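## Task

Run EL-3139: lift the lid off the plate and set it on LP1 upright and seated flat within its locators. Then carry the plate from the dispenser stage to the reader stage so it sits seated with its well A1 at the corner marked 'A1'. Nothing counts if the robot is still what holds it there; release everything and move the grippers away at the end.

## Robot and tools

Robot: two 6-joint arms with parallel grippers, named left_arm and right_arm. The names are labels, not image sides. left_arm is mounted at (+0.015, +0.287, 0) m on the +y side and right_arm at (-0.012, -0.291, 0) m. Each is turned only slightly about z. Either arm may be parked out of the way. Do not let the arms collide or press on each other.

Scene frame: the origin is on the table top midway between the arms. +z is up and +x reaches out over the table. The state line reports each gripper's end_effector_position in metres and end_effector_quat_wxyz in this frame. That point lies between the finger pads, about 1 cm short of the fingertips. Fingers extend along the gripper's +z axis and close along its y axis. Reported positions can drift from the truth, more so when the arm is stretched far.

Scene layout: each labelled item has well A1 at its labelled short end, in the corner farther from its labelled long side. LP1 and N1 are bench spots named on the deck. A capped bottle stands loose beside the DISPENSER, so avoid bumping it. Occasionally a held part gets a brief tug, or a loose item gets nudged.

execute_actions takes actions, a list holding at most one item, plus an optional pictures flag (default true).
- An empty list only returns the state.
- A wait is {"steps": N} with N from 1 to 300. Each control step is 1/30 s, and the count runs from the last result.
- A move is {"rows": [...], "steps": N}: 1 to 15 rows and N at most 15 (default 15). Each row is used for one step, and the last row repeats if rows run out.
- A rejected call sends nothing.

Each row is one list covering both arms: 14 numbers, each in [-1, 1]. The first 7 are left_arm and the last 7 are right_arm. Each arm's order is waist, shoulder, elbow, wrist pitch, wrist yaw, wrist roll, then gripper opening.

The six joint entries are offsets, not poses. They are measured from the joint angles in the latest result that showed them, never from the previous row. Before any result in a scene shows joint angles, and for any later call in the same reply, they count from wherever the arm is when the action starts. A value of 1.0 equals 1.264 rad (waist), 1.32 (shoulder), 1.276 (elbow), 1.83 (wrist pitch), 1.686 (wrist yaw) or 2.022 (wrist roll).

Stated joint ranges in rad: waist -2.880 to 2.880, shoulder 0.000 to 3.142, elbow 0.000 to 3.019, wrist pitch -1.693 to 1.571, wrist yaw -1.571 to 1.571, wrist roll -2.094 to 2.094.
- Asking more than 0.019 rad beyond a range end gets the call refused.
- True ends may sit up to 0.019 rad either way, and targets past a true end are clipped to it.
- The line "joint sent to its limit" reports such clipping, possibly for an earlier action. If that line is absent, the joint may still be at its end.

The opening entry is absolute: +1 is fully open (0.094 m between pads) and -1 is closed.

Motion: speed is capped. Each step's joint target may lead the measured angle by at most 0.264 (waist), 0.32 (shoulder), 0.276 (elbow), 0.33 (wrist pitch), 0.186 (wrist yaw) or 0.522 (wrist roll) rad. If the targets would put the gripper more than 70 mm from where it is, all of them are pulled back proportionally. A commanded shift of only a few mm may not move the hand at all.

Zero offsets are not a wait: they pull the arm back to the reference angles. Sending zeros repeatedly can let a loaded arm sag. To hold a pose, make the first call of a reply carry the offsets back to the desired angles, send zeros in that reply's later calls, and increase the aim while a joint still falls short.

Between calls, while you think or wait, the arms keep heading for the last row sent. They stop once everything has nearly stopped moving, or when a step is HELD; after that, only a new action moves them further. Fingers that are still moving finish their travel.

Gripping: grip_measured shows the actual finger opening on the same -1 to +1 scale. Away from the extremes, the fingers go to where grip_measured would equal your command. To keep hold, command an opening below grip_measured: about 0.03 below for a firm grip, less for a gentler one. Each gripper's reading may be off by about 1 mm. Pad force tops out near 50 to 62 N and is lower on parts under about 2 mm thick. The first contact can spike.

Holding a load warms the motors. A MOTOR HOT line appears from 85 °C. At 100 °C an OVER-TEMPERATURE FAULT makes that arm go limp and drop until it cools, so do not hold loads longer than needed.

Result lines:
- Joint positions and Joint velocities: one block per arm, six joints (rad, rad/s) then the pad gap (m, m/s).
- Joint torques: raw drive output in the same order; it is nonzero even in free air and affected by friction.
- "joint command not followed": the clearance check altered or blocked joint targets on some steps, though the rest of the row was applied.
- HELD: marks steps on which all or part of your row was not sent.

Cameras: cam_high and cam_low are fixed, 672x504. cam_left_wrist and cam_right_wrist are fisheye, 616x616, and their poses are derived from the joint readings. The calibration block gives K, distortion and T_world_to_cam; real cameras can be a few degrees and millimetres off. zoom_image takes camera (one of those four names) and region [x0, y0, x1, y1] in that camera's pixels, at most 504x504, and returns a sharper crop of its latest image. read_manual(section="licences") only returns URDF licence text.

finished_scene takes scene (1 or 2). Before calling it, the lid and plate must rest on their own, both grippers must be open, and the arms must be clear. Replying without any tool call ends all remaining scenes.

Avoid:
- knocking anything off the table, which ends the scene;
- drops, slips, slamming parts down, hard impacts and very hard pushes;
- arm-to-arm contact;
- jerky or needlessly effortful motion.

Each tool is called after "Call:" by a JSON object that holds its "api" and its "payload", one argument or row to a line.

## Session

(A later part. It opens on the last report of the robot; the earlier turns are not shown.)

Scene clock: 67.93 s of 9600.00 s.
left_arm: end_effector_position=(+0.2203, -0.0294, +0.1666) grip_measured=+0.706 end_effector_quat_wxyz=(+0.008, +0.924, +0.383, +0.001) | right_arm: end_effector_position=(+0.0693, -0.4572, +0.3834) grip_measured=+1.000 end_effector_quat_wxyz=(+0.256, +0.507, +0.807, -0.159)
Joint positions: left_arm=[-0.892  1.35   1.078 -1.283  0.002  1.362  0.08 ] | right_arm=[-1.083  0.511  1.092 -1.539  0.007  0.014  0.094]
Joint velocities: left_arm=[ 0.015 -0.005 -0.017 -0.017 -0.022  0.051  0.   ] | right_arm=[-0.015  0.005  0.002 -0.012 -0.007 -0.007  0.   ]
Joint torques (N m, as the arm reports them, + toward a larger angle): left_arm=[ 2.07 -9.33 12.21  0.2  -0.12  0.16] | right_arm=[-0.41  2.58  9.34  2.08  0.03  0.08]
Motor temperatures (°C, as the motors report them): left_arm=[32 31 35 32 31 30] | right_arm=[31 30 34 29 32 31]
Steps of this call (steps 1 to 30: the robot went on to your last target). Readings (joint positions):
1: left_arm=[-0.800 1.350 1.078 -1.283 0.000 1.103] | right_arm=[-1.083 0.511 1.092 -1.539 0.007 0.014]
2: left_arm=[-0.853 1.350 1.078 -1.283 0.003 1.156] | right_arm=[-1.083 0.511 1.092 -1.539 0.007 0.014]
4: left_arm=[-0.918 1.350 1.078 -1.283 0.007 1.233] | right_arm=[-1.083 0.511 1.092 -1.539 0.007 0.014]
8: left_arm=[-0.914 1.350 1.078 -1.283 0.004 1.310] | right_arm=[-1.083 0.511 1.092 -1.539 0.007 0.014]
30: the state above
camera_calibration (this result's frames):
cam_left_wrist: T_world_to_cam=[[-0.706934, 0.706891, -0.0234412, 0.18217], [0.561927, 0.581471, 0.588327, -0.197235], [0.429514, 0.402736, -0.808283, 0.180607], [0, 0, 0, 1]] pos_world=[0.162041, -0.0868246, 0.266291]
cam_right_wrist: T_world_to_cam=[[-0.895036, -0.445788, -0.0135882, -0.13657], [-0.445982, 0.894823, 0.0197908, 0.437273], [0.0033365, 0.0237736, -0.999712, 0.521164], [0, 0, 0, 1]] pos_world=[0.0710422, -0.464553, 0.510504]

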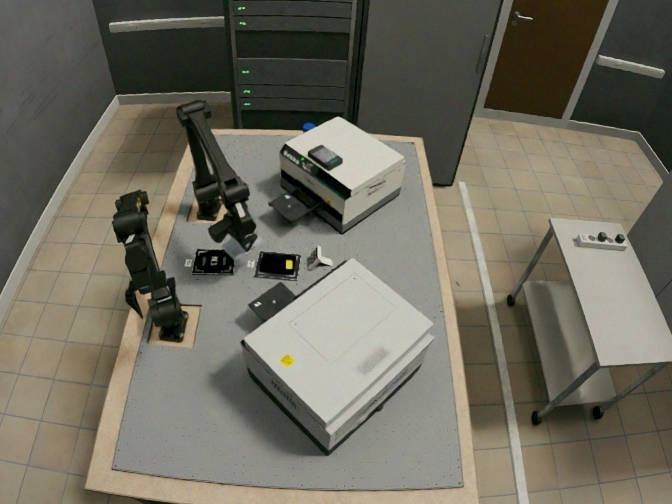

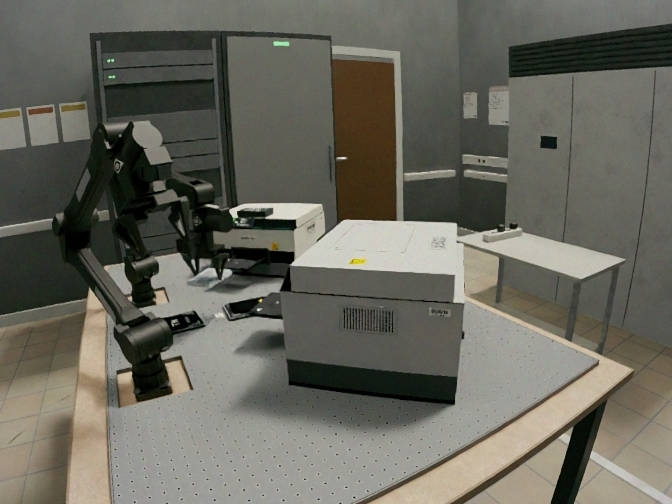

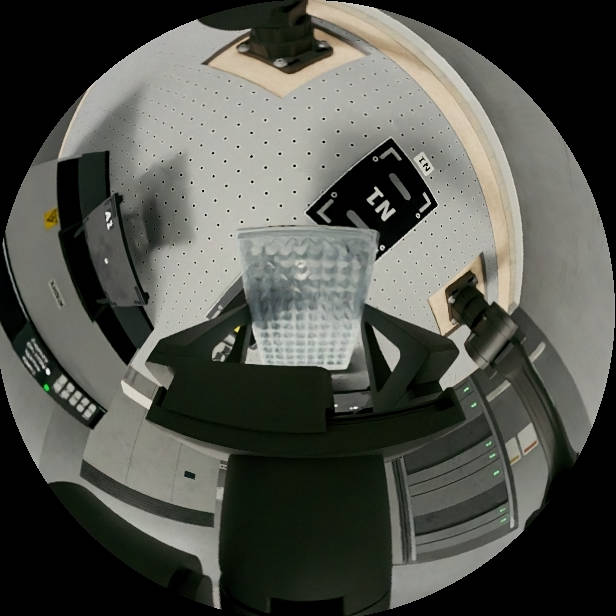

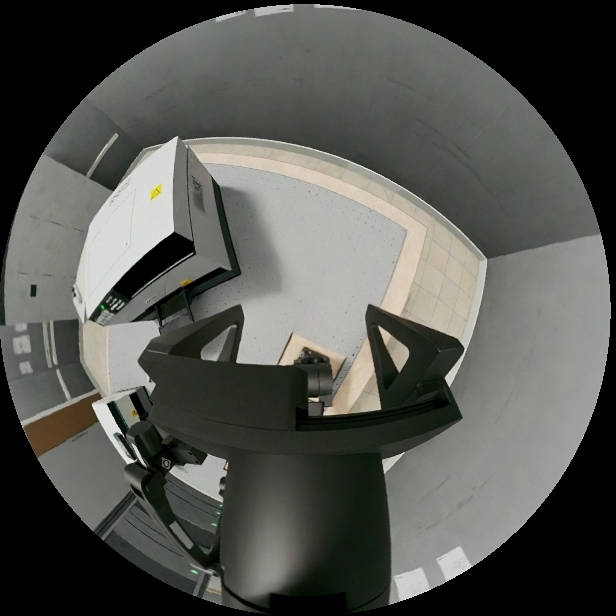

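Call:
{"api": "execute_actions", "payload": {
  "actions": [
    {"rows":[[0,0,0.06,0,0,0,0.68,0,0,0,0,0,0,1],[0,0,0.1,0,0,0,0.68,0,0,0,0,0,0,1],[0,0.01,0.14,0,0,0,0.68,0,0,0,0,0,0,1],[0,0.02,0.18,0,0,0,0.68,0,0,0,0,0,0,1],[0,0.035,0.2,-0.01,0,0,0.68,0,0,0,0,0,0,1],[0,0.05,0.22,-0.01,0,0,0.68,0,0,0,0,0,0,1],[0,0.065,0.24,-0.02,0,0,0.68,0,0,0,0,0,0,1],[0,0.08,0.24,-0.02,0,0,0.68,0,0,0,0,0,0,1],[0,0.095,0.24,-0.02,0,0,0.68,0,0,0,0,0,0,1],[0,0.11,0.24,-0.03,0,0,0.68,0,0,0,0,0,0,1],[0,0.125,0.24,-0.03,0,0,0.68,0,0,0,0,0,0,1],[0,0.14,0.24,-0.03,0,0,0.68,0,0,0,0,0,0,1],[0,0.15,0.24,-0.033,0,0,0.68,0,0,0,0,0,0,1]]}
  ],
  "pictures": false
}}

Call:
{"api": "execute_actions", "payload": {
  "actions": [
    {"steps":15}
  ],
  "pictures": false
}}

Call:
{"api": "execute_actions", "payload": {
  "actions": [
    {"rows":[[0,0,0.06,0,0,0,0.68,0,0,0,0,0,0,1],[0,0,0.1,0,0,0,0.68,0,0,0,0,0,0,1],[0,0.01,0.14,0,0,0,0.68,0,0,0,0,0,0,1],[0,0.02,0.18,0,0,0,0.68,0,0,0,0,0,0,1],[0,0.035,0.2,-0.01,0,0,0.68,0,0,0,0,0,0,1],[0,0.05,0.22,-0.01,0,0,0.68,0,0,0,0,0,0,1],[0,0.065,0.24,-0.02,0,0,0.68,0,0,0,0,0,0,1],[0,0.08,0.24,-0.02,0,0,0.68,0,0,0,0,0,0,1],[0,0.095,0.24,-0.02,0,0,0.68,0,0,0,0,0,0,1],[0,0.11,0.24,-0.03,0,0,0.68,0,0,0,0,0,0,1],[0,0.125,0.24,-0.03,0,0,0.68,0,0,0,0,0,0,1],[0,0.14,0.24,-0.03,0,0,0.68,0,0,0,0,0,0,1],[0,0.15,0.24,-0.033,0,0,0.68,0,0,0,0,0,0,1]]}
  ],
  "pictures": false
}}

Call:
{"api": "execute_actions", "payload": {
  "actions": [
    {"steps":20}
  ],
  "pictures": false
}}

Scene clock: 71.20 s of 9600.00 s.
left_arm: end_effector_position=(+0.2718, -0.1084, +0.2181) grip_measured=+0.706 end_effector_quat_wxyz=(+0.057, +0.922, +0.382, +0.010) | right_arm: end_effector_position=(+0.0693, -0.4572, +0.3834) grip_measured=+1.000 end_effector_quat_wxyz=(+0.256, +0.507, +0.807, -0.159)
Joint positions: left_arm=[-0.892  1.504  1.372 -1.323  0.002  1.363  0.08 ] | right_arm=[-1.083  0.511  1.092 -1.539  0.007  0.014  0.094]
Joint velocities: left_arm=[-0.005  0.562  0.002 -0.085 -0.007 -0.022 -0.001] | right_arm=[-0.005  0.005 -0.022 -0.002  0.037  0.007  0.   ]
Joint torques (N m, as the arm reports them, + toward a larger angle): left_arm=[  0.88 -11.79  10.86  -0.24  -0.04  -0.04] | right_arm=[-0.39  2.59  9.33  2.09  0.03  0.08]
Motor temperatures (°C, as the motors report them): left_arm=[32 31 35 32 31 30] | right_arm=[31 30 34 29 32 31]
Steps of this call (steps 1 to 15: the robot went on to your last target; steps 16 to 83: nothing new was sent; steps 84 to 98: all 15 steps of this action). Readings (joint positions):
84: left_arm=[-0.892 1.350 1.079 -1.283 0.002 1.363] | right_arm=[-1.083 0.511 1.092 -1.539 0.007 0.014]
85: left_arm=[-0.892 1.350 1.085 -1.283 0.002 1.363] | right_arm=[-1.083 0.511 1.092 -1.539 0.007 0.014]
87: left_arm=[-0.892 1.355 1.120 -1.283 0.002 1.363] | right_arm=[-1.083 0.511 1.092 -1.539 0.007 0.014]
91: left_arm=[-0.892 1.395 1.274 -1.297 0.002 1.363] | right_arm=[-1.083 0.511 1.092 -1.539 0.007 0.014]
98: the state above

Scene clock: 71.70 s of 9600.00 s.
left_arm: end_effector_position=(+0.2735, -0.1109, +0.1929) grip_measured=+0.706 end_effector_quat_wxyz=(+0.027, +0.923, +0.383, +0.004) | right_arm: end_effector_position=(+0.0693, -0.4572, +0.3834) grip_measured=+1.000 end_effector_quat_wxyz=(+0.256, +0.507, +0.807, -0.159)
Joint positions: left_arm=[-0.892  1.56   1.372 -1.328  0.002  1.363  0.08 ] | right_arm=[-1.083  0.511  1.092 -1.539  0.007  0.014  0.094]
Joint velocities: left_arm=[-0.015 -0.005 -0.007  0.002 -0.037 -0.081 -0.   ] | right_arm=[-0.015 -0.024  0.002  0.002  0.022 -0.007  0.   ]
Joint torques (N m, as the arm reports them, + toward a larger angle): left_arm=[  1.76 -14.26  10.55  -0.31  -0.07   0.05] | right_arm=[-0.39  2.58  9.34  2.09  0.04  0.08]
Motor temperatures (°C, as the motors report them): left_arm=[32 31 35 32 31 30] | right_arm=[31 30 34 29 32 31]
Steps of this call (steps 1 to 15: the robot went on to your last target). Readings (joint positions):
1: left_arm=[-0.892 1.522 1.372 -1.325 0.002 1.363] | right_arm=[-1.083 0.511 1.092 -1.539 0.007 0.014]
2: left_arm=[-0.892 1.538 1.372 -1.326 0.002 1.363] | right_arm=[-1.083 0.511 1.092 -1.539 0.007 0.014]
4: left_arm=[-0.892 1.557 1.372 -1.327 0.002 1.363] | right_arm=[-1.083 0.511 1.092 -1.539 0.007 0.014]
8: left_arm=[-0.892 1.560 1.372 -1.328 0.002 1.363] | right_arm=[-1.083 0.511 1.092 -1.539 0.007 0.014]
15: the state above

Scene clock: 72.20 s of 9600.00 s.
left_arm: end_effector_position=(+0.3201, -0.1823, +0.2400) grip_measured=+0.706 end_effector_quat_wxyz=(+0.080, +0.921, +0.382, +0.014) | right_arm: end_effector_position=(+0.0693, -0.4572, +0.3834) grip_measured=+1.000 end_effector_quat_wxyz=(+0.256, +0.507, +0.807, -0.159)
Joint positions: left_arm=[-0.892  1.7    1.661 -1.369  0.002  1.363  0.08 ] | right_arm=[-1.083  0.511  1.092 -1.539  0.007  0.014  0.094]
Joint velocities: left_arm=[-0.024  0.571  0.002 -0.071 -0.007 -0.037 -0.   ] | right_arm=[ 0.005  0.005  0.002 -0.012 -0.066  0.007  0.   ]
Joint torques (N m, as the arm reports them, + toward a larger angle): left_arm=[  1.78 -14.52  11.11  -0.31  -0.07   0.06] | right_arm=[-0.37  2.55  9.34  2.09  0.04  0.08]
Motor temperatures (°C, as the motors report them): left_arm=[32 31 35 32 31 30] | right_arm=[31 30 34 29 32 31]
Steps of this call (steps 1 to 15: all 15 steps of this action). Readings (joint positions):
1: left_arm=[-0.892 1.560 1.373 -1.328 0.002 1.363] | right_arm=[-1.083 0.511 1.092 -1.539 0.007 0.014]
2: left_arm=[-0.892 1.560 1.380 -1.328 0.002 1.363] | right_arm=[-1.083 0.511 1.092 -1.539 0.007 0.014]
4: left_arm=[-0.892 1.568 1.418 -1.328 0.002 1.363] | right_arm=[-1.083 0.511 1.092 -1.539 0.007 0.014]
8: left_arm=[-0.892 1.610 1.580 -1.341 0.002 1.363] | right_arm=[-1.083 0.511 1.092 -1.539 0.007 0.014]
15: the state above

Scene clock: 72.87 s of 9600.00 s.
left_arm: end_effector_position=(+0.3231, -0.1868, +0.1999) grip_measured=+0.706 end_effector_quat_wxyz=(+0.042, +0.923, +0.383, +0.007) | right_arm: end_effector_position=(+0.0693, -0.4572, +0.3834) grip_measured=+1.000 end_effector_quat_wxyz=(+0.256, +0.507, +0.807, -0.159)
Joint positions: left_arm=[-0.892  1.774  1.661 -1.374  0.002  1.363  0.08 ] | right_arm=[-1.083  0.511  1.092 -1.539  0.007  0.014  0.094]
Joint velocities: left_arm=[ 0.005 -0.005  0.012  0.007  0.051 -0.007 -0.   ] | right_arm=[ 0.005 -0.005 -0.002 -0.007 -0.051  0.022  0.   ]
Joint torques (N m, as the arm reports them, + toward a larger angle): left_arm=[  1.21 -17.48  11.2   -0.07   0.     0.04] | right_arm=[-0.41  2.56  9.34  2.08  0.04  0.08]
Motor temperatures (°C, as the motors report them): left_arm=[32 31 35 32 31 30] | right_arm=[31 30 34 29 32 31]
Steps of this call (steps 1 to 20: the robot went on to your last target). Readings (joint positions):
1: left_arm=[-0.892 1.718 1.661 -1.371 0.002 1.363] | right_arm=[-1.083 0.511 1.092 -1.539 0.007 0.014]
2: left_arm=[-0.892 1.736 1.661 -1.372 0.002 1.363] | right_arm=[-1.083 0.511 1.092 -1.539 0.007 0.014]
4: left_arm=[-0.892 1.762 1.661 -1.372 0.002 1.363] | right_arm=[-1.083 0.511 1.092 -1.539 0.007 0.014]
8: left_arm=[-0.892 1.775 1.661 -1.373 0.002 1.363] | right_arm=[-1.083 0.511 1.092 -1.539 0.007 0.014]
20: the state above

Call:
{"api": "execute_actions", "payload": {
  "actions": [
    {"rows":[[0.01,0.01,0.03,-0.01,0,0,0.68,0,0,0,0,0,0,1],[0.01,0.02,0.045,-0.02,0,0,0.68,0,0,0,0,0,0,1],[0.01,0.03,0.06,-0.03,0,0,0.68,0,0,0,0,0,0,1],[0.01,0.04,0.07,-0.04,0,0,0.68,0,0,0,0,0,0,1],[0.01,0.05,0.08,-0.05,0,0,0.68,0,0,0,0,0,0,1],[0.01,0.06,0.09,-0.05,0,0,0.68,0,0,0,0,0,0,1],[0.01,0.07,0.10,-0.05,0,0,0.68,0,0,0,0,0,0,1],[0.01,0.08,0.11,-0.05,0,0,0.68,0,0,0,0,0,0,1],[0.01,0.09,0.12,-0.05,0,0,0.68,0,0,0,0,0,0,1],[0.01,0.1,0.13,-0.05,0,0,0.68,0,0,0,0,0,0,1],[0.01,0.11,0.14,-0.05,0,0,0.68,0,0,0,0,0,0,1],[0.01,0.12,0.15,-0.05,0,0,0.68,0,0,0,0,0,0,1],[0.01,0.122,0.16,-0.05,0,0,0.68,0,0,0,0,0,0,1]]}
  ],
  "pictures": false
}}

Call:
{"api": "execute_actions", "payload": {
  "actions": [
    {"steps":25}
  ]
}}

Scene clock: 75.10 s of 9600.00 s.
left_arm: end_effector_position=(+0.3393, -0.2117, +0.1729) grip_measured=+0.706 end_effector_quat_wxyz=(+0.002, +0.924, +0.383, -0.000) | right_arm: end_effector_position=(+0.0693, -0.4572, +0.3834) grip_measured=+1.000 end_effector_quat_wxyz=(+0.256, +0.507, +0.807, -0.159)
Joint positions: left_arm=[-0.892  1.918  1.801 -1.45   0.002  1.363  0.08 ] | right_arm=[-1.083  0.511  1.092 -1.539  0.007  0.014  0.094]
Joint velocities: left_arm=[ 0.005  0.239  0.09  -0.012 -0.007 -0.051 -0.   ] | right_arm=[-0.005 -0.005 -0.012  0.002 -0.022 -0.037  0.   ]
Joint torques (N m, as the arm reports them, + toward a larger angle): left_arm=[  1.86 -18.72  14.25  -0.59  -0.05   0.02] | right_arm=[-0.4   2.57  9.34  2.09  0.04  0.08]
Motor temperatures (°C, as the motors report them): left_arm=[32 31 35 32 31 30] | right_arm=[31 30 34 29 32 31]
Steps of this call (steps 1 to 15: the robot went on to your last target; steps 16 to 52: nothing new was sent; steps 53 to 67: all 15 steps of this action). Readings (joint positions):
53: left_arm=[-0.892 1.774 1.661 -1.374 0.002 1.363] | right_arm=[-1.083 0.511 1.092 -1.539 0.007 0.014]
54: left_arm=[-0.892 1.774 1.661 -1.378 0.002 1.363] | right_arm=[-1.083 0.511 1.092 -1.539 0.007 0.014]
56: left_arm=[-0.892 1.780 1.670 -1.403 0.002 1.363] | right_arm=[-1.083 0.511 1.092 -1.539 0.007 0.014]
60: left_arm=[-0.892 1.821 1.721 -1.447 0.002 1.363] | right_arm=[-1.083 0.511 1.092 -1.539 0.007 0.014]
67: the state above

Scene clock: 75.93 s of 9600.00 s.
left_arm: end_effector_position=(+0.3403, -0.2133, +0.1664) grip_measured=+0.706 end_effector_quat_wxyz=(-0.003, +0.924, +0.383, -0.001) | right_arm: end_effector_position=(+0.0693, -0.4572, +0.3834) grip_measured=+1.000 end_effector_quat_wxyz=(+0.256, +0.507, +0.807, -0.159)
Joint positions: left_arm=[-0.892  1.933  1.806 -1.451  0.002  1.363  0.08 ] | right_arm=[-1.083  0.511  1.092 -1.539  0.007  0.014  0.094]
Joint velocities: left_arm=[ 0.005 -0.015 -0.007 -0.022 -0.037 -0.007 -0.   ] | right_arm=[-0.005  0.005 -0.002  0.017 -0.037  0.037  0.   ]
Joint torques (N m, as the arm reports them, + toward a larger angle): left_arm=[  2.95 -17.8   14.4   -0.35  -0.07   0.05] | right_arm=[-0.4   2.57  9.33  2.09  0.04  0.08]
Motor temperatures (°C, as the motors report them): left_arm=[32 31 35 32 31 30] | right_arm=[31 30 34 29 32 31]
Steps of this call (steps 1 to 25: the robot went on to your last target). Readings (joint positions):
1: left_arm=[-0.892 1.925 1.802 -1.450 0.002 1.363] | right_arm=[-1.083 0.511 1.092 -1.539 0.007 0.014]
2: left_arm=[-0.892 1.929 1.802 -1.450 0.002 1.363] | right_arm=[-1.083 0.511 1.092 -1.539 0.007 0.014]
4: left_arm=[-0.892 1.933 1.802 -1.450 0.002 1.363] | right_arm=[-1.083 0.511 1.092 -1.539 0.007 0.014]
8: left_arm=[-0.892 1.933 1.805 -1.451 0.002 1.363] | right_arm=[-1.083 0.511 1.092 -1.539 0.007 0.014]
25: the state above
camera_calibration (this result's frames):
cam_left_wrist: T_world_to_cam=[[-0.706817, 0.707396, -0.000670726, 0.393241], [0.569655, 0.569751, 0.592349, -0.163448], [0.419407, 0.418301, -0.805681, 0.209275], [0, 0, 0, 1]] pos_world=[0.283287, -0.272592, 0.265691]
cam_right_wrist: T_world_to_cam=[[-0.895036, -0.445788, -0.0135882, -0.13657], [-0.445982, 0.894823, 0.0197908, 0.437273], [0.0033365, 0.0237736, -0.999712, 0.521164], [0, 0, 0, 1]] pos_world=[0.0710422, -0.464553, 0.510504]

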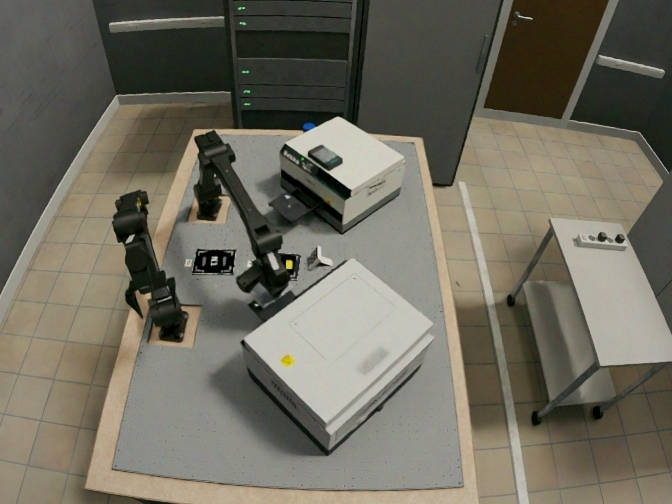

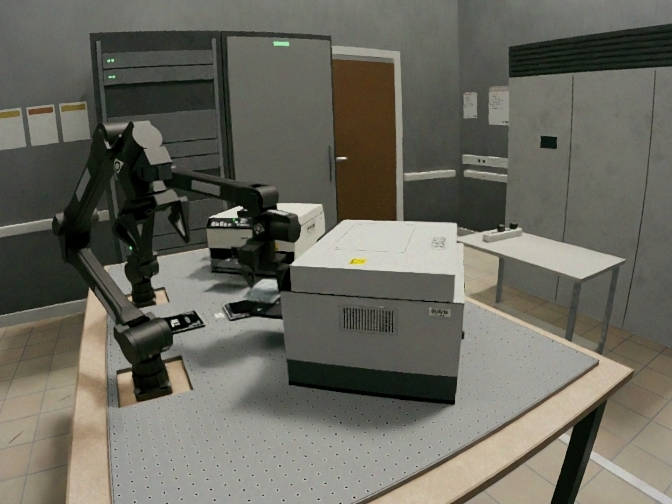

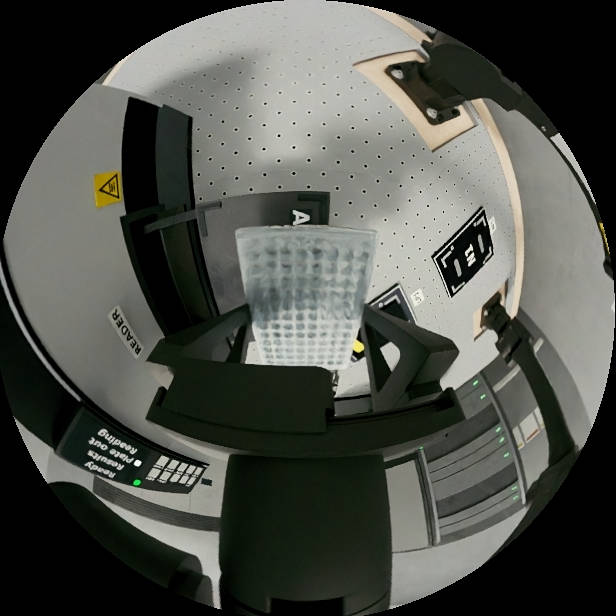

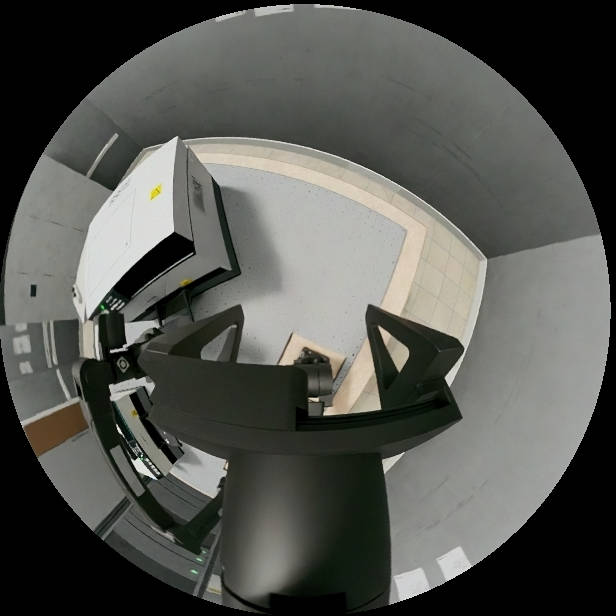

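Call:
{"api": "execute_actions", "payload": {
  "actions": [
    {"rows":[[-0.02,0,0.05,-0.005,0,-0.01,0.68,0,0,0,0,0,0,1],[-0.02,0.005,0.06,-0.01,0,-0.01,0.68,0,0,0,0,0,0,1],[-0.02,0.01,0.07,-0.01,0,-0.01,0.68,0,0,0,0,0,0,1],[-0.02,0.017,0.08,-0.015,0,-0.01,0.68,0,0,0,0,0,0,1],[-0.02,0.024,0.09,-0.015,0,-0.01,0.68,0,0,0,0,0,0,1],[-0.02,0.031,0.10,-0.02,0,-0.01,0.68,0,0,0,0,0,0,1],[-0.02,0.038,0.11,-0.02,0,-0.01,0.68,0,0,0,0,0,0,1],[-0.02,0.045,0.12,-0.025,0,-0.01,0.68,0,0,0,0,0,0,1],[-0.02,0.052,0.13,-0.025,0,-0.01,0.68,0,0,0,0,0,0,1],[-0.02,0.059,0.14,-0.03,0,-0.01,0.68,0,0,0,0,0,0,1],[-0.02,0.066,0.15,-0.03,0,-0.01,0.68,0,0,0,0,0,0,1],[-0.02,0.072,0.155,-0.03,0,-0.01,0.68,0,0,0,0,0,0,1]]}
  ],
  "pictures": false
}}

Call:
{"api": "execute_actions", "payload": {
  "actions": [
    {"steps":25}
  ]
}}

Call:
{"api": "zoom_image", "payload": {
  "camera": "cam_left_wrist",
  "region": [200, 170, 420, 390]
}}

Scene clock: 78.43 s of 9600.00 s.
left_arm: end_effector_position=(+0.3515, -0.2466, +0.1840) grip_measured=+0.706 end_effector_quat_wxyz=(+0.018, +0.924, +0.381, +0.002) | right_arm: end_effector_position=(+0.0693, -0.4572, +0.3834) grip_measured=+1.000 end_effector_quat_wxyz=(+0.256, +0.507, +0.807, -0.159)
Joint positions: left_arm=[-0.906  1.996  1.95  -1.487  0.002  1.353  0.08 ] | right_arm=[-1.083  0.511  1.092 -1.539  0.007  0.014  0.094]
Joint velocities: left_arm=[ 0.005  0.122 -0.002  0.007  0.007 -0.095 -0.   ] | right_arm=[-0.005  0.005 -0.002 -0.007 -0.095  0.022  0.   ]
Joint torques (N m, as the arm reports them, + toward a larger angle): left_arm=[  1.12 -17.74  14.11  -0.51  -0.02  -0.09] | right_arm=[-0.39  2.57  9.34  2.08  0.04  0.08]
Motor temperatures (°C, as the motors report them): left_arm=[32 31 36 32 31 30] | right_arm=[31 30 34 29 32 31]
Steps of this call (steps 1 to 15: the robot went on to your last target; steps 16 to 60: nothing new was sent; steps 61 to 75: all 15 steps of this action). Readings (joint positions):
61: left_arm=[-0.893 1.933 1.806 -1.451 0.002 1.362] | right_arm=[-1.083 0.511 1.092 -1.539 0.007 0.014]
62: left_arm=[-0.894 1.933 1.807 -1.451 0.002 1.360] | right_arm=[-1.083 0.511 1.092 -1.539 0.007 0.014]
64: left_arm=[-0.897 1.934 1.817 -1.456 0.002 1.357] | right_arm=[-1.083 0.511 1.092 -1.539 0.007 0.014]
68: left_arm=[-0.904 1.951 1.874 -1.472 0.002 1.355] | right_arm=[-1.083 0.511 1.092 -1.539 0.007 0.014]
75: the state above

Scene clock: 79.27 s of 9600.00 s.
left_arm: end_effector_position=(+0.3514, -0.2466, +0.1735) grip_measured=+0.706 end_effector_quat_wxyz=(+0.008, +0.924, +0.381, +0.001) | right_arm: end_effector_position=(+0.0693, -0.4572, +0.3834) grip_measured=+1.000 end_effector_quat_wxyz=(+0.256, +0.507, +0.807, -0.159)
Joint positions: left_arm=[-0.906  2.013  1.95  -1.491  0.002  1.352  0.08 ] | right_arm=[-1.083  0.511  1.092 -1.539  0.007  0.014  0.094]
Joint velocities: left_arm=[ 0.015 -0.005  0.002  0.002 -0.007  0.022  0.001] | right_arm=[ 0.005  0.005 -0.002 -0.002  0.007  0.007  0.   ]
Joint torques (N m, as the arm reports them, + toward a larger angle): left_arm=[  0.63 -18.66  14.11  -0.47  -0.04  -0.11] | right_arm=[-0.42  2.56  9.34  2.08  0.04  0.08]
Motor temperatures (°C, as the motors report them): left_arm=[32 31 36 32 31 30] | right_arm=[31 30 34 29 32 31]
Steps of this call (steps 1 to 25: the robot went on to your last target). Readings (joint positions):
1: left_arm=[-0.906 2.000 1.950 -1.488 0.002 1.353] | right_arm=[-1.083 0.511 1.092 -1.539 0.007 0.014]
2: left_arm=[-0.906 2.004 1.950 -1.489 0.002 1.353] | right_arm=[-1.083 0.511 1.092 -1.539 0.007 0.014]
4: left_arm=[-0.906 2.010 1.950 -1.490 0.002 1.352] | right_arm=[-1.083 0.511 1.092 -1.539 0.007 0.014]
8: left_arm=[-0.906 2.013 1.950 -1.491 0.002 1.352] | right_arm=[-1.083 0.511 1.092 -1.539 0.007 0.014]
25: the state above
camera_calibration (this result's frames):
cam_left_wrist: T_world_to_cam=[[-0.703964, 0.70985, -0.023391, 0.428213], [0.56445, 0.579151, 0.588201, -0.150112], [0.431082, 0.400869, -0.808376, 0.216299], [0, 0, 0, 1]] pos_world=[0.292935, -0.303738, 0.273163]
cam_right_wrist: T_world_to_cam=[[-0.895036, -0.445788, -0.0135882, -0.13657], [-0.445982, 0.894823, 0.0197908, 0.437273], [0.0033365, 0.0237736, -0.999712, 0.521164], [0, 0, 0, 1]] pos_world=[0.0710422, -0.464553, 0.510504]

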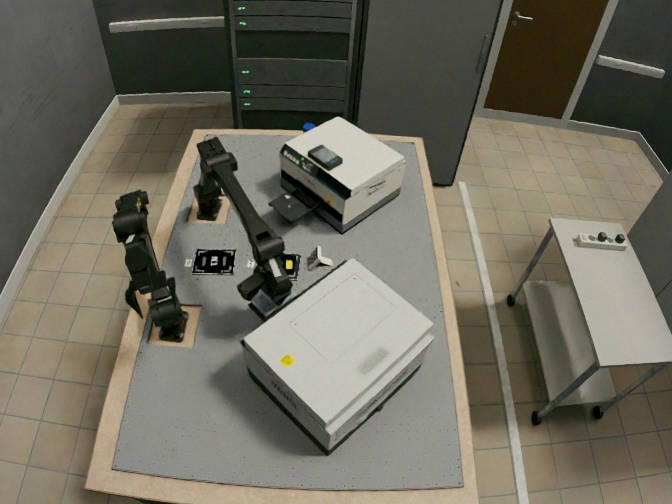

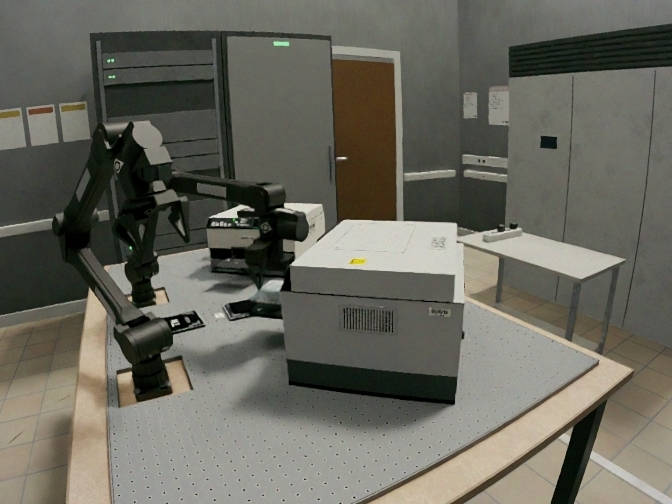

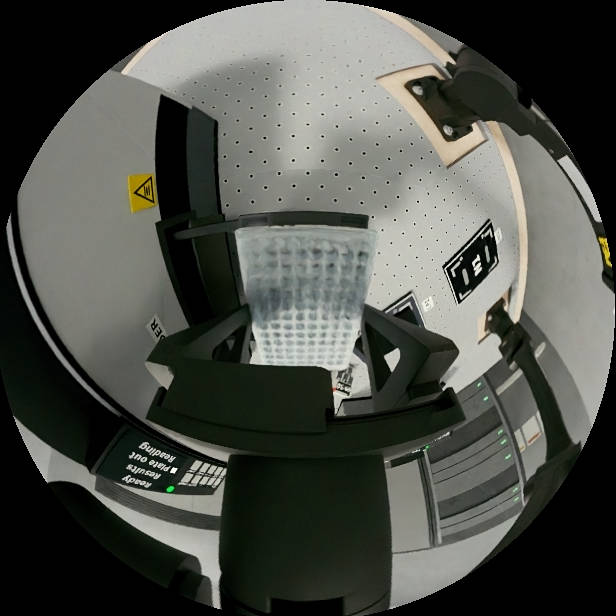

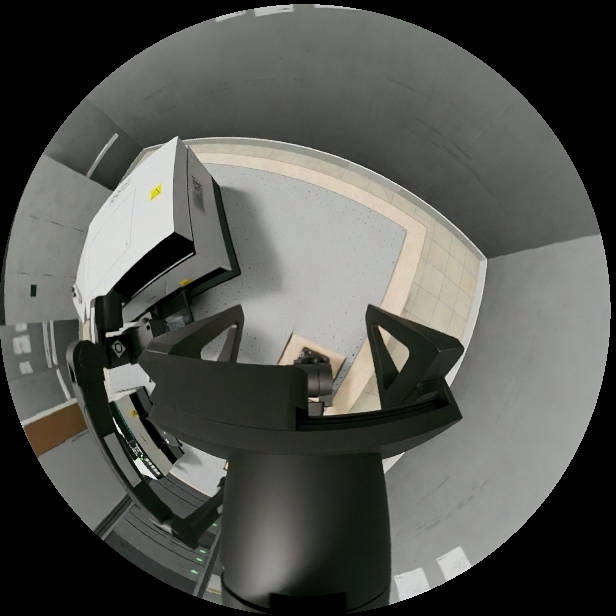

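Region (200, 170, 420, 390) of cam_left_wrist's 616x616 image, scaled by 2.291, with more detail than that image has.

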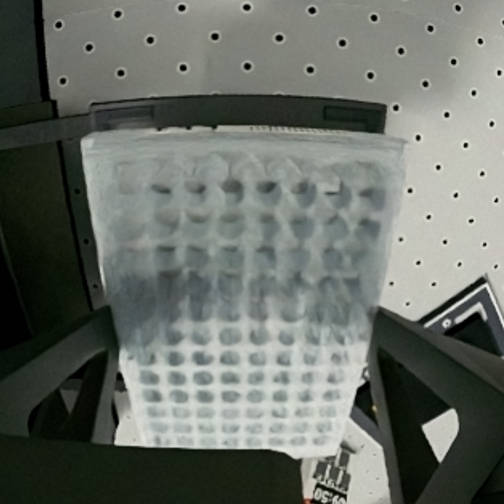

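Call:
{"api": "execute_actions", "payload": {
  "actions": [
    {"rows":[[0.011,0.028,0.012,0.004,0,0,0.68,0,0,0,0,0,0,1]]}
  ]
}}

Call:
{"api": "zoom_image", "payload": {
  "camera": "cam_left_wrist",
  "region": [200, 170, 420, 390]
}}

Scene clock: 80.93 s of 9600.00 s.
left_arm: end_effector_position=(+0.3518, -0.2472, +0.1619) grip_measured=+0.706 end_effector_quat_wxyz=(-0.001, +0.924, +0.381, -0.001) | right_arm: end_effector_position=(+0.0693, -0.4572, +0.3834) grip_measured=+1.000 end_effector_quat_wxyz=(+0.256, +0.507, +0.807, -0.159)
Joint positions: left_arm=[-0.906  2.032  1.95  -1.491  0.002  1.352  0.08 ] | right_arm=[-1.083  0.511  1.092 -1.539  0.007  0.014  0.094]
Joint velocities: left_arm=[-0.005 -0.005 -0.002  0.027  0.037  0.022  0.001] | right_arm=[ 0.015  0.005 -0.002 -0.012  0.037 -0.051  0.   ]
Joint torques (N m, as the arm reports them, + toward a larger angle): left_arm=[  2.75 -18.15  10.85   0.48  -0.07   0.03] | right_arm=[-0.39  2.57  9.33  2.09  0.04  0.08]
Motor temperatures (°C, as the motors report them): left_arm=[32 31 36 32 31 30] | right_arm=[31 30 34 29 32 31]
Steps of this call (steps 1 to 15: the robot went on to your last target; steps 16 to 35: nothing new was sent; steps 36 to 50: all 15 steps of this action). Readings (joint positions):
36: left_arm=[-0.906 2.014 1.950 -1.491 0.002 1.352] | right_arm=[-1.083 0.511 1.092 -1.539 0.007 0.014]
37: left_arm=[-0.906 2.015 1.950 -1.491 0.002 1.352] | right_arm=[-1.083 0.511 1.092 -1.539 0.007 0.014]
39: left_arm=[-0.906 2.019 1.950 -1.491 0.002 1.352] | right_arm=[-1.083 0.511 1.092 -1.539 0.007 0.014]
43: left_arm=[-0.906 2.028 1.950 -1.491 0.002 1.352] | right_arm=[-1.083 0.511 1.092 -1.539 0.007 0.014]
50: the state above
camera_calibration (this result's frames):
cam_left_wrist: T_world_to_cam=[[-0.704108, 0.710077, -0.0047668, 0.425725], [0.570467, 0.569642, 0.591672, -0.148175], [0.422848, 0.413881, -0.806165, 0.21274], [0, 0, 0, 1]] pos_world=[0.294328, -0.30594, 0.261204]
cam_right_wrist: T_world_to_cam=[[-0.895036, -0.445788, -0.0135882, -0.13657], [-0.445982, 0.894823, 0.0197908, 0.437273], [0.0033365, 0.0237736, -0.999712, 0.521164], [0, 0, 0, 1]] pos_world=[0.0710422, -0.464553, 0.510504]

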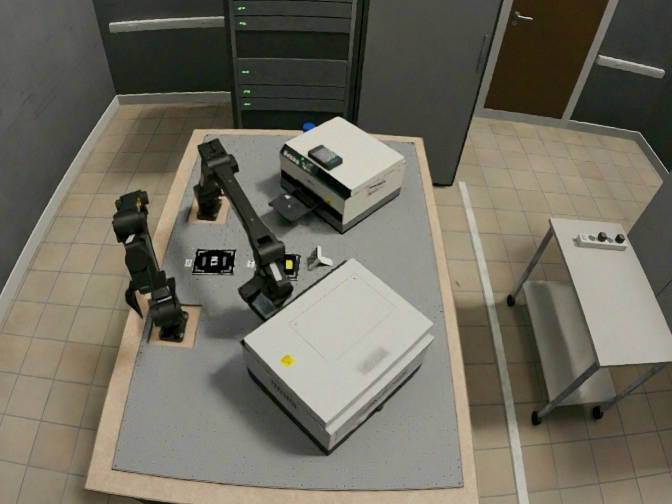

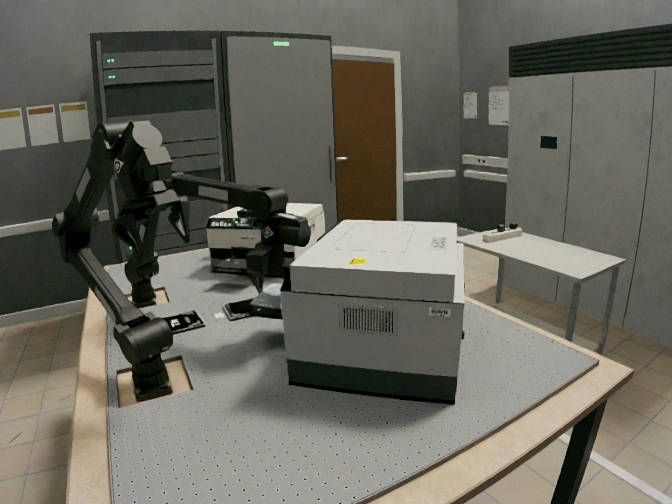

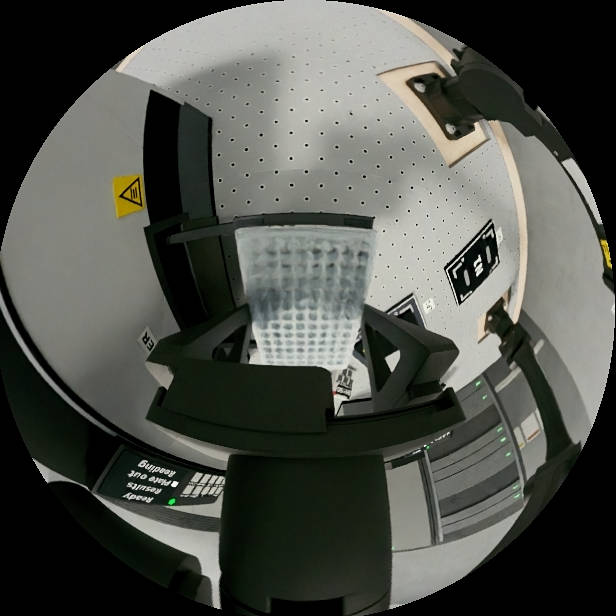

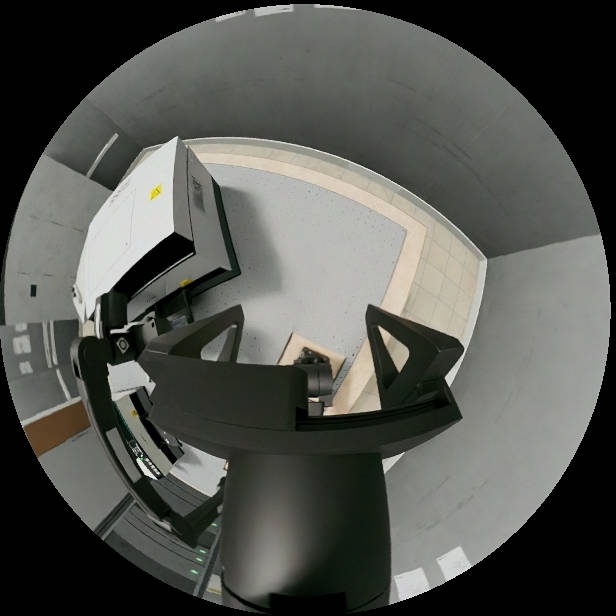

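Region (200, 170, 420, 390) of cam_left_wrist's 616x616 image, scaled by 2.291, with more detail than that image has.

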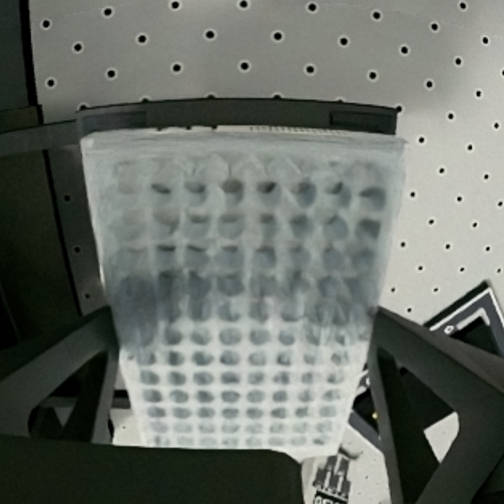

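Call:
{"api": "execute_actions", "payload": {
  "actions": [
    {"rows":[[0.0145,0.019,0.012,0.011,0,-0.009,0.68,0,0,0,0,0,0,1]]}
  ]
}}

Call:
{"api": "zoom_image", "payload": {
  "camera": "cam_left_wrist",
  "region": [200, 170, 420, 390]
}}

Scene clock: 82.30 s of 9600.00 s.
left_arm: end_effector_position=(+0.3549, -0.2466, +0.1607) grip_measured=+0.706 end_effector_quat_wxyz=(+0.000, +0.922, +0.387, -0.001) | right_arm: end_effector_position=(+0.0693, -0.4572, +0.3834) grip_measured=+1.000 end_effector_quat_wxyz=(+0.256, +0.507, +0.807, -0.159)
Joint positions: left_arm=[-0.902  2.034  1.95  -1.486  0.002  1.345  0.08 ] | right_arm=[-1.083  0.511  1.092 -1.539  0.007  0.014  0.094]
Joint velocities: left_arm=[-0.005  0.005  0.002 -0.007  0.037  0.022  0.   ] | right_arm=[-0.015  0.005 -0.002 -0.022 -0.007 -0.051  0.   ]
Joint torques (N m, as the arm reports them, + toward a larger angle): left_arm=[  1.68 -18.14  10.8    0.78  -0.07  -0.11] | right_arm=[-0.4   2.58  9.34  2.09  0.04  0.08]
Motor temperatures (°C, as the motors report them): left_arm=[32 31 36 32 31 30] | right_arm=[31 30 34 29 32 31]
Steps of this call (steps 1 to 15: the robot went on to your last target; steps 16 to 26: nothing new was sent; steps 27 to 41: all 15 steps of this action). Readings (joint positions):
27: left_arm=[-0.906 2.032 1.950 -1.490 0.002 1.352] | right_arm=[-1.083 0.511 1.092 -1.539 0.007 0.014]
28: left_arm=[-0.906 2.032 1.950 -1.489 0.002 1.350] | right_arm=[-1.083 0.511 1.092 -1.539 0.007 0.014]
30: left_arm=[-0.905 2.033 1.950 -1.487 0.002 1.348] | right_arm=[-1.083 0.511 1.092 -1.539 0.007 0.014]
34: left_arm=[-0.903 2.034 1.950 -1.486 0.002 1.346] | right_arm=[-1.083 0.511 1.092 -1.539 0.007 0.014]
41: the state above
camera_calibration (this result's frames):
cam_left_wrist: T_world_to_cam=[[-0.712716, 0.701418, -0.00699029, 0.428681], [0.562736, 0.577692, 0.59127, -0.144778], [0.418766, 0.417474, -0.806443, 0.212638], [0, 0, 0, 1]] pos_world=[0.297954, -0.305818, 0.26008]
cam_right_wrist: T_world_to_cam=[[-0.895036, -0.445788, -0.0135882, -0.13657], [-0.445982, 0.894823, 0.0197908, 0.437273], [0.0033365, 0.0237736, -0.999712, 0.521164], [0, 0, 0, 1]] pos_world=[0.0710422, -0.464553, 0.510504]

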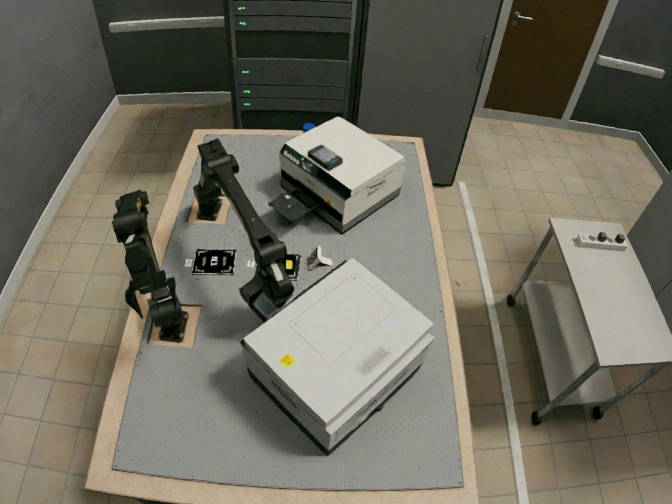

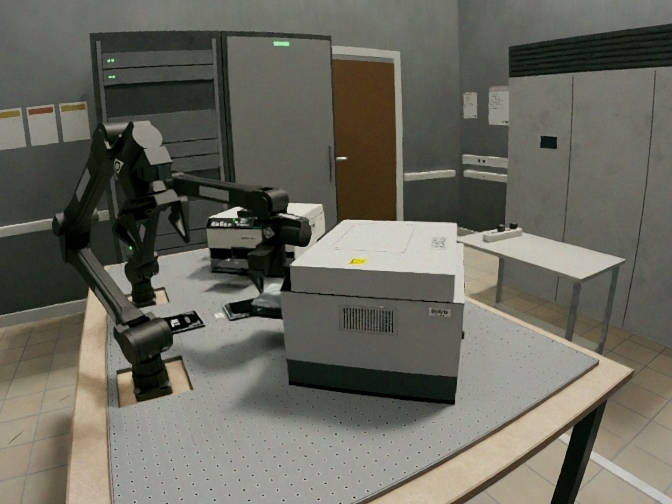

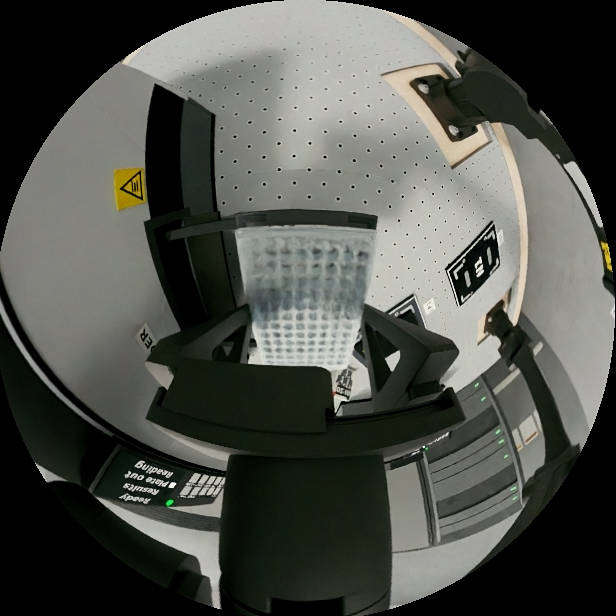

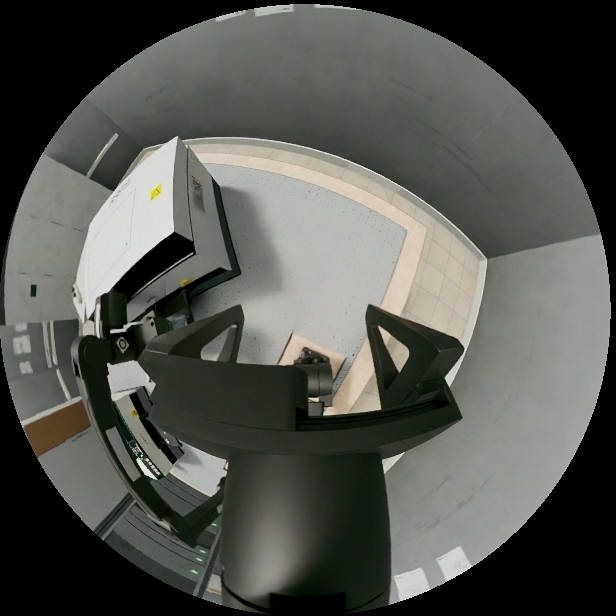

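Region (200, 170, 420, 390) of cam_left_wrist's 616x616 image, scaled by 2.291, with more detail than that image has.

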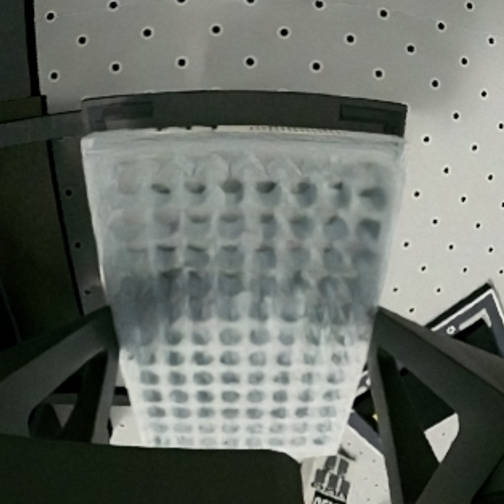

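Aligned. Lower by q2 about 11 mm.

Call:
{"api": "execute_actions", "payload": {
  "actions": [
    {"rows":[[0,0.03,0.005,0,0,0,0.68,0,0,0,0,0,0,1]]}
  ]
}}

Call:
{"api": "zoom_image", "payload": {
  "camera": "cam_left_wrist",
  "region": [200, 170, 420, 390]
}}

Scene clock: 83.23 s of 9600.00 s.
left_arm: end_effector_position=(+0.3551, -0.2470, +0.1477) grip_measured=+0.706 end_effector_quat_wxyz=(-0.010, +0.922, +0.387, -0.003) | right_arm: end_effector_position=(+0.0693, -0.4572, +0.3834) grip_measured=+1.000 end_effector_quat_wxyz=(+0.256, +0.507, +0.807, -0.159)
Joint positions: left_arm=[-0.902  2.056  1.95  -1.486  0.002  1.344  0.08 ] | right_arm=[-1.083  0.511  1.092 -1.539  0.007  0.014  0.094]
Joint velocities: left_arm=[-0.005  0.005 -0.012 -0.002  0.007 -0.066 -0.001] | right_arm=[ 0.015 -0.005  0.002  0.007 -0.007 -0.007  0.   ]
Joint torques (N m, as the arm reports them, + toward a larger angle): left_arm=[  1.37 -18.41   9.69   0.24  -0.03   0.03] | right_arm=[-0.42  2.56  9.33  2.09  0.04  0.08]
Motor temperatures (°C, as the motors report them): left_arm=[32 31 36 32 31 30] | right_arm=[31 30 34 29 32 31]
Steps of this call (steps 1 to 13: the robot went on to your last target; steps 14 to 28: all 15 steps of this action). Readings (joint positions):
14: left_arm=[-0.902 2.035 1.950 -1.486 0.002 1.344] | right_arm=[-1.083 0.511 1.092 -1.539 0.007 0.014]
15: left_arm=[-0.902 2.036 1.950 -1.486 0.002 1.344] | right_arm=[-1.083 0.511 1.092 -1.539 0.007 0.014]
17: left_arm=[-0.902 2.041 1.950 -1.486 0.002 1.344] | right_arm=[-1.083 0.511 1.092 -1.539 0.007 0.014]
21: left_arm=[-0.902 2.052 1.950 -1.486 0.002 1.344] | right_arm=[-1.083 0.511 1.092 -1.539 0.007 0.014]
28: the state above
camera_calibration (this result's frames):
cam_left_wrist: T_world_to_cam=[[-0.712945, 0.701082, 0.013919, 0.425978], [0.569527, 0.567356, 0.594766, -0.1424], [0.409082, 0.431962, -0.803779, 0.208842], [0, 0, 0, 1]] pos_world=[0.299366, -0.308066, 0.246628]
cam_right_wrist: T_world_to_cam=[[-0.895036, -0.445788, -0.0135882, -0.13657], [-0.445982, 0.894823, 0.0197908, 0.437273], [0.0033365, 0.0237736, -0.999712, 0.521164], [0, 0, 0, 1]] pos_world=[0.0710422, -0.464553, 0.510504]

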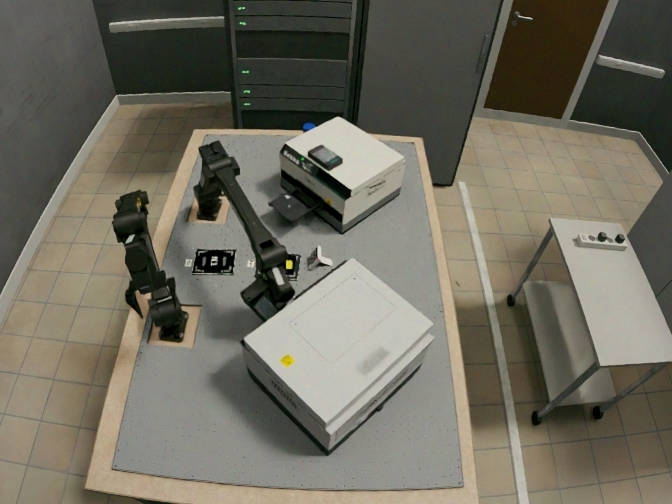

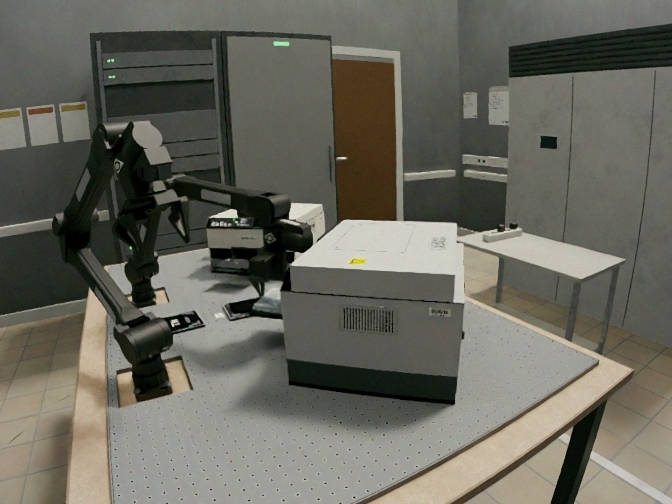

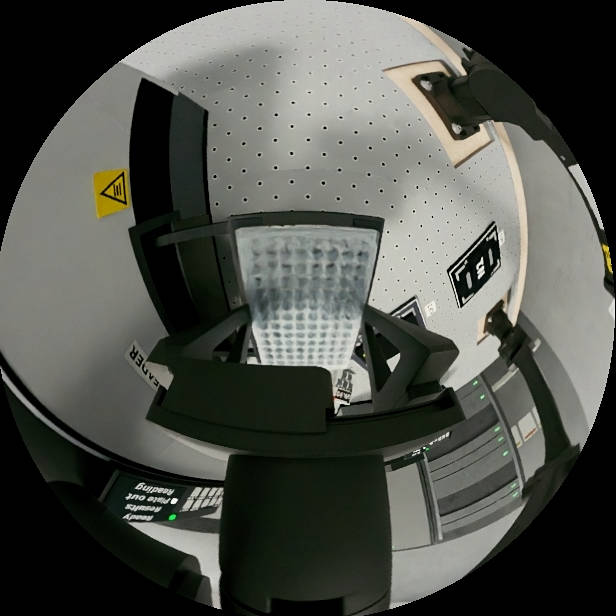

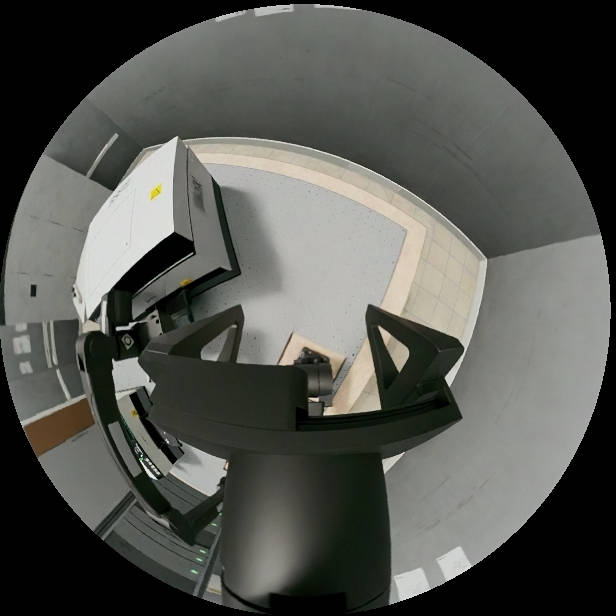

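Region (200, 170, 420, 390) of cam_left_wrist's 616x616 image, scaled by 2.291, with more detail than that image has.

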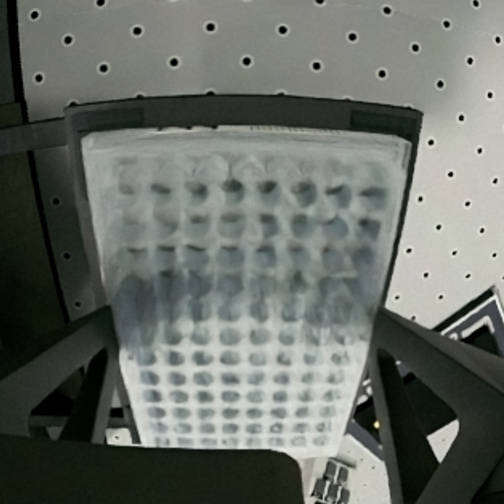

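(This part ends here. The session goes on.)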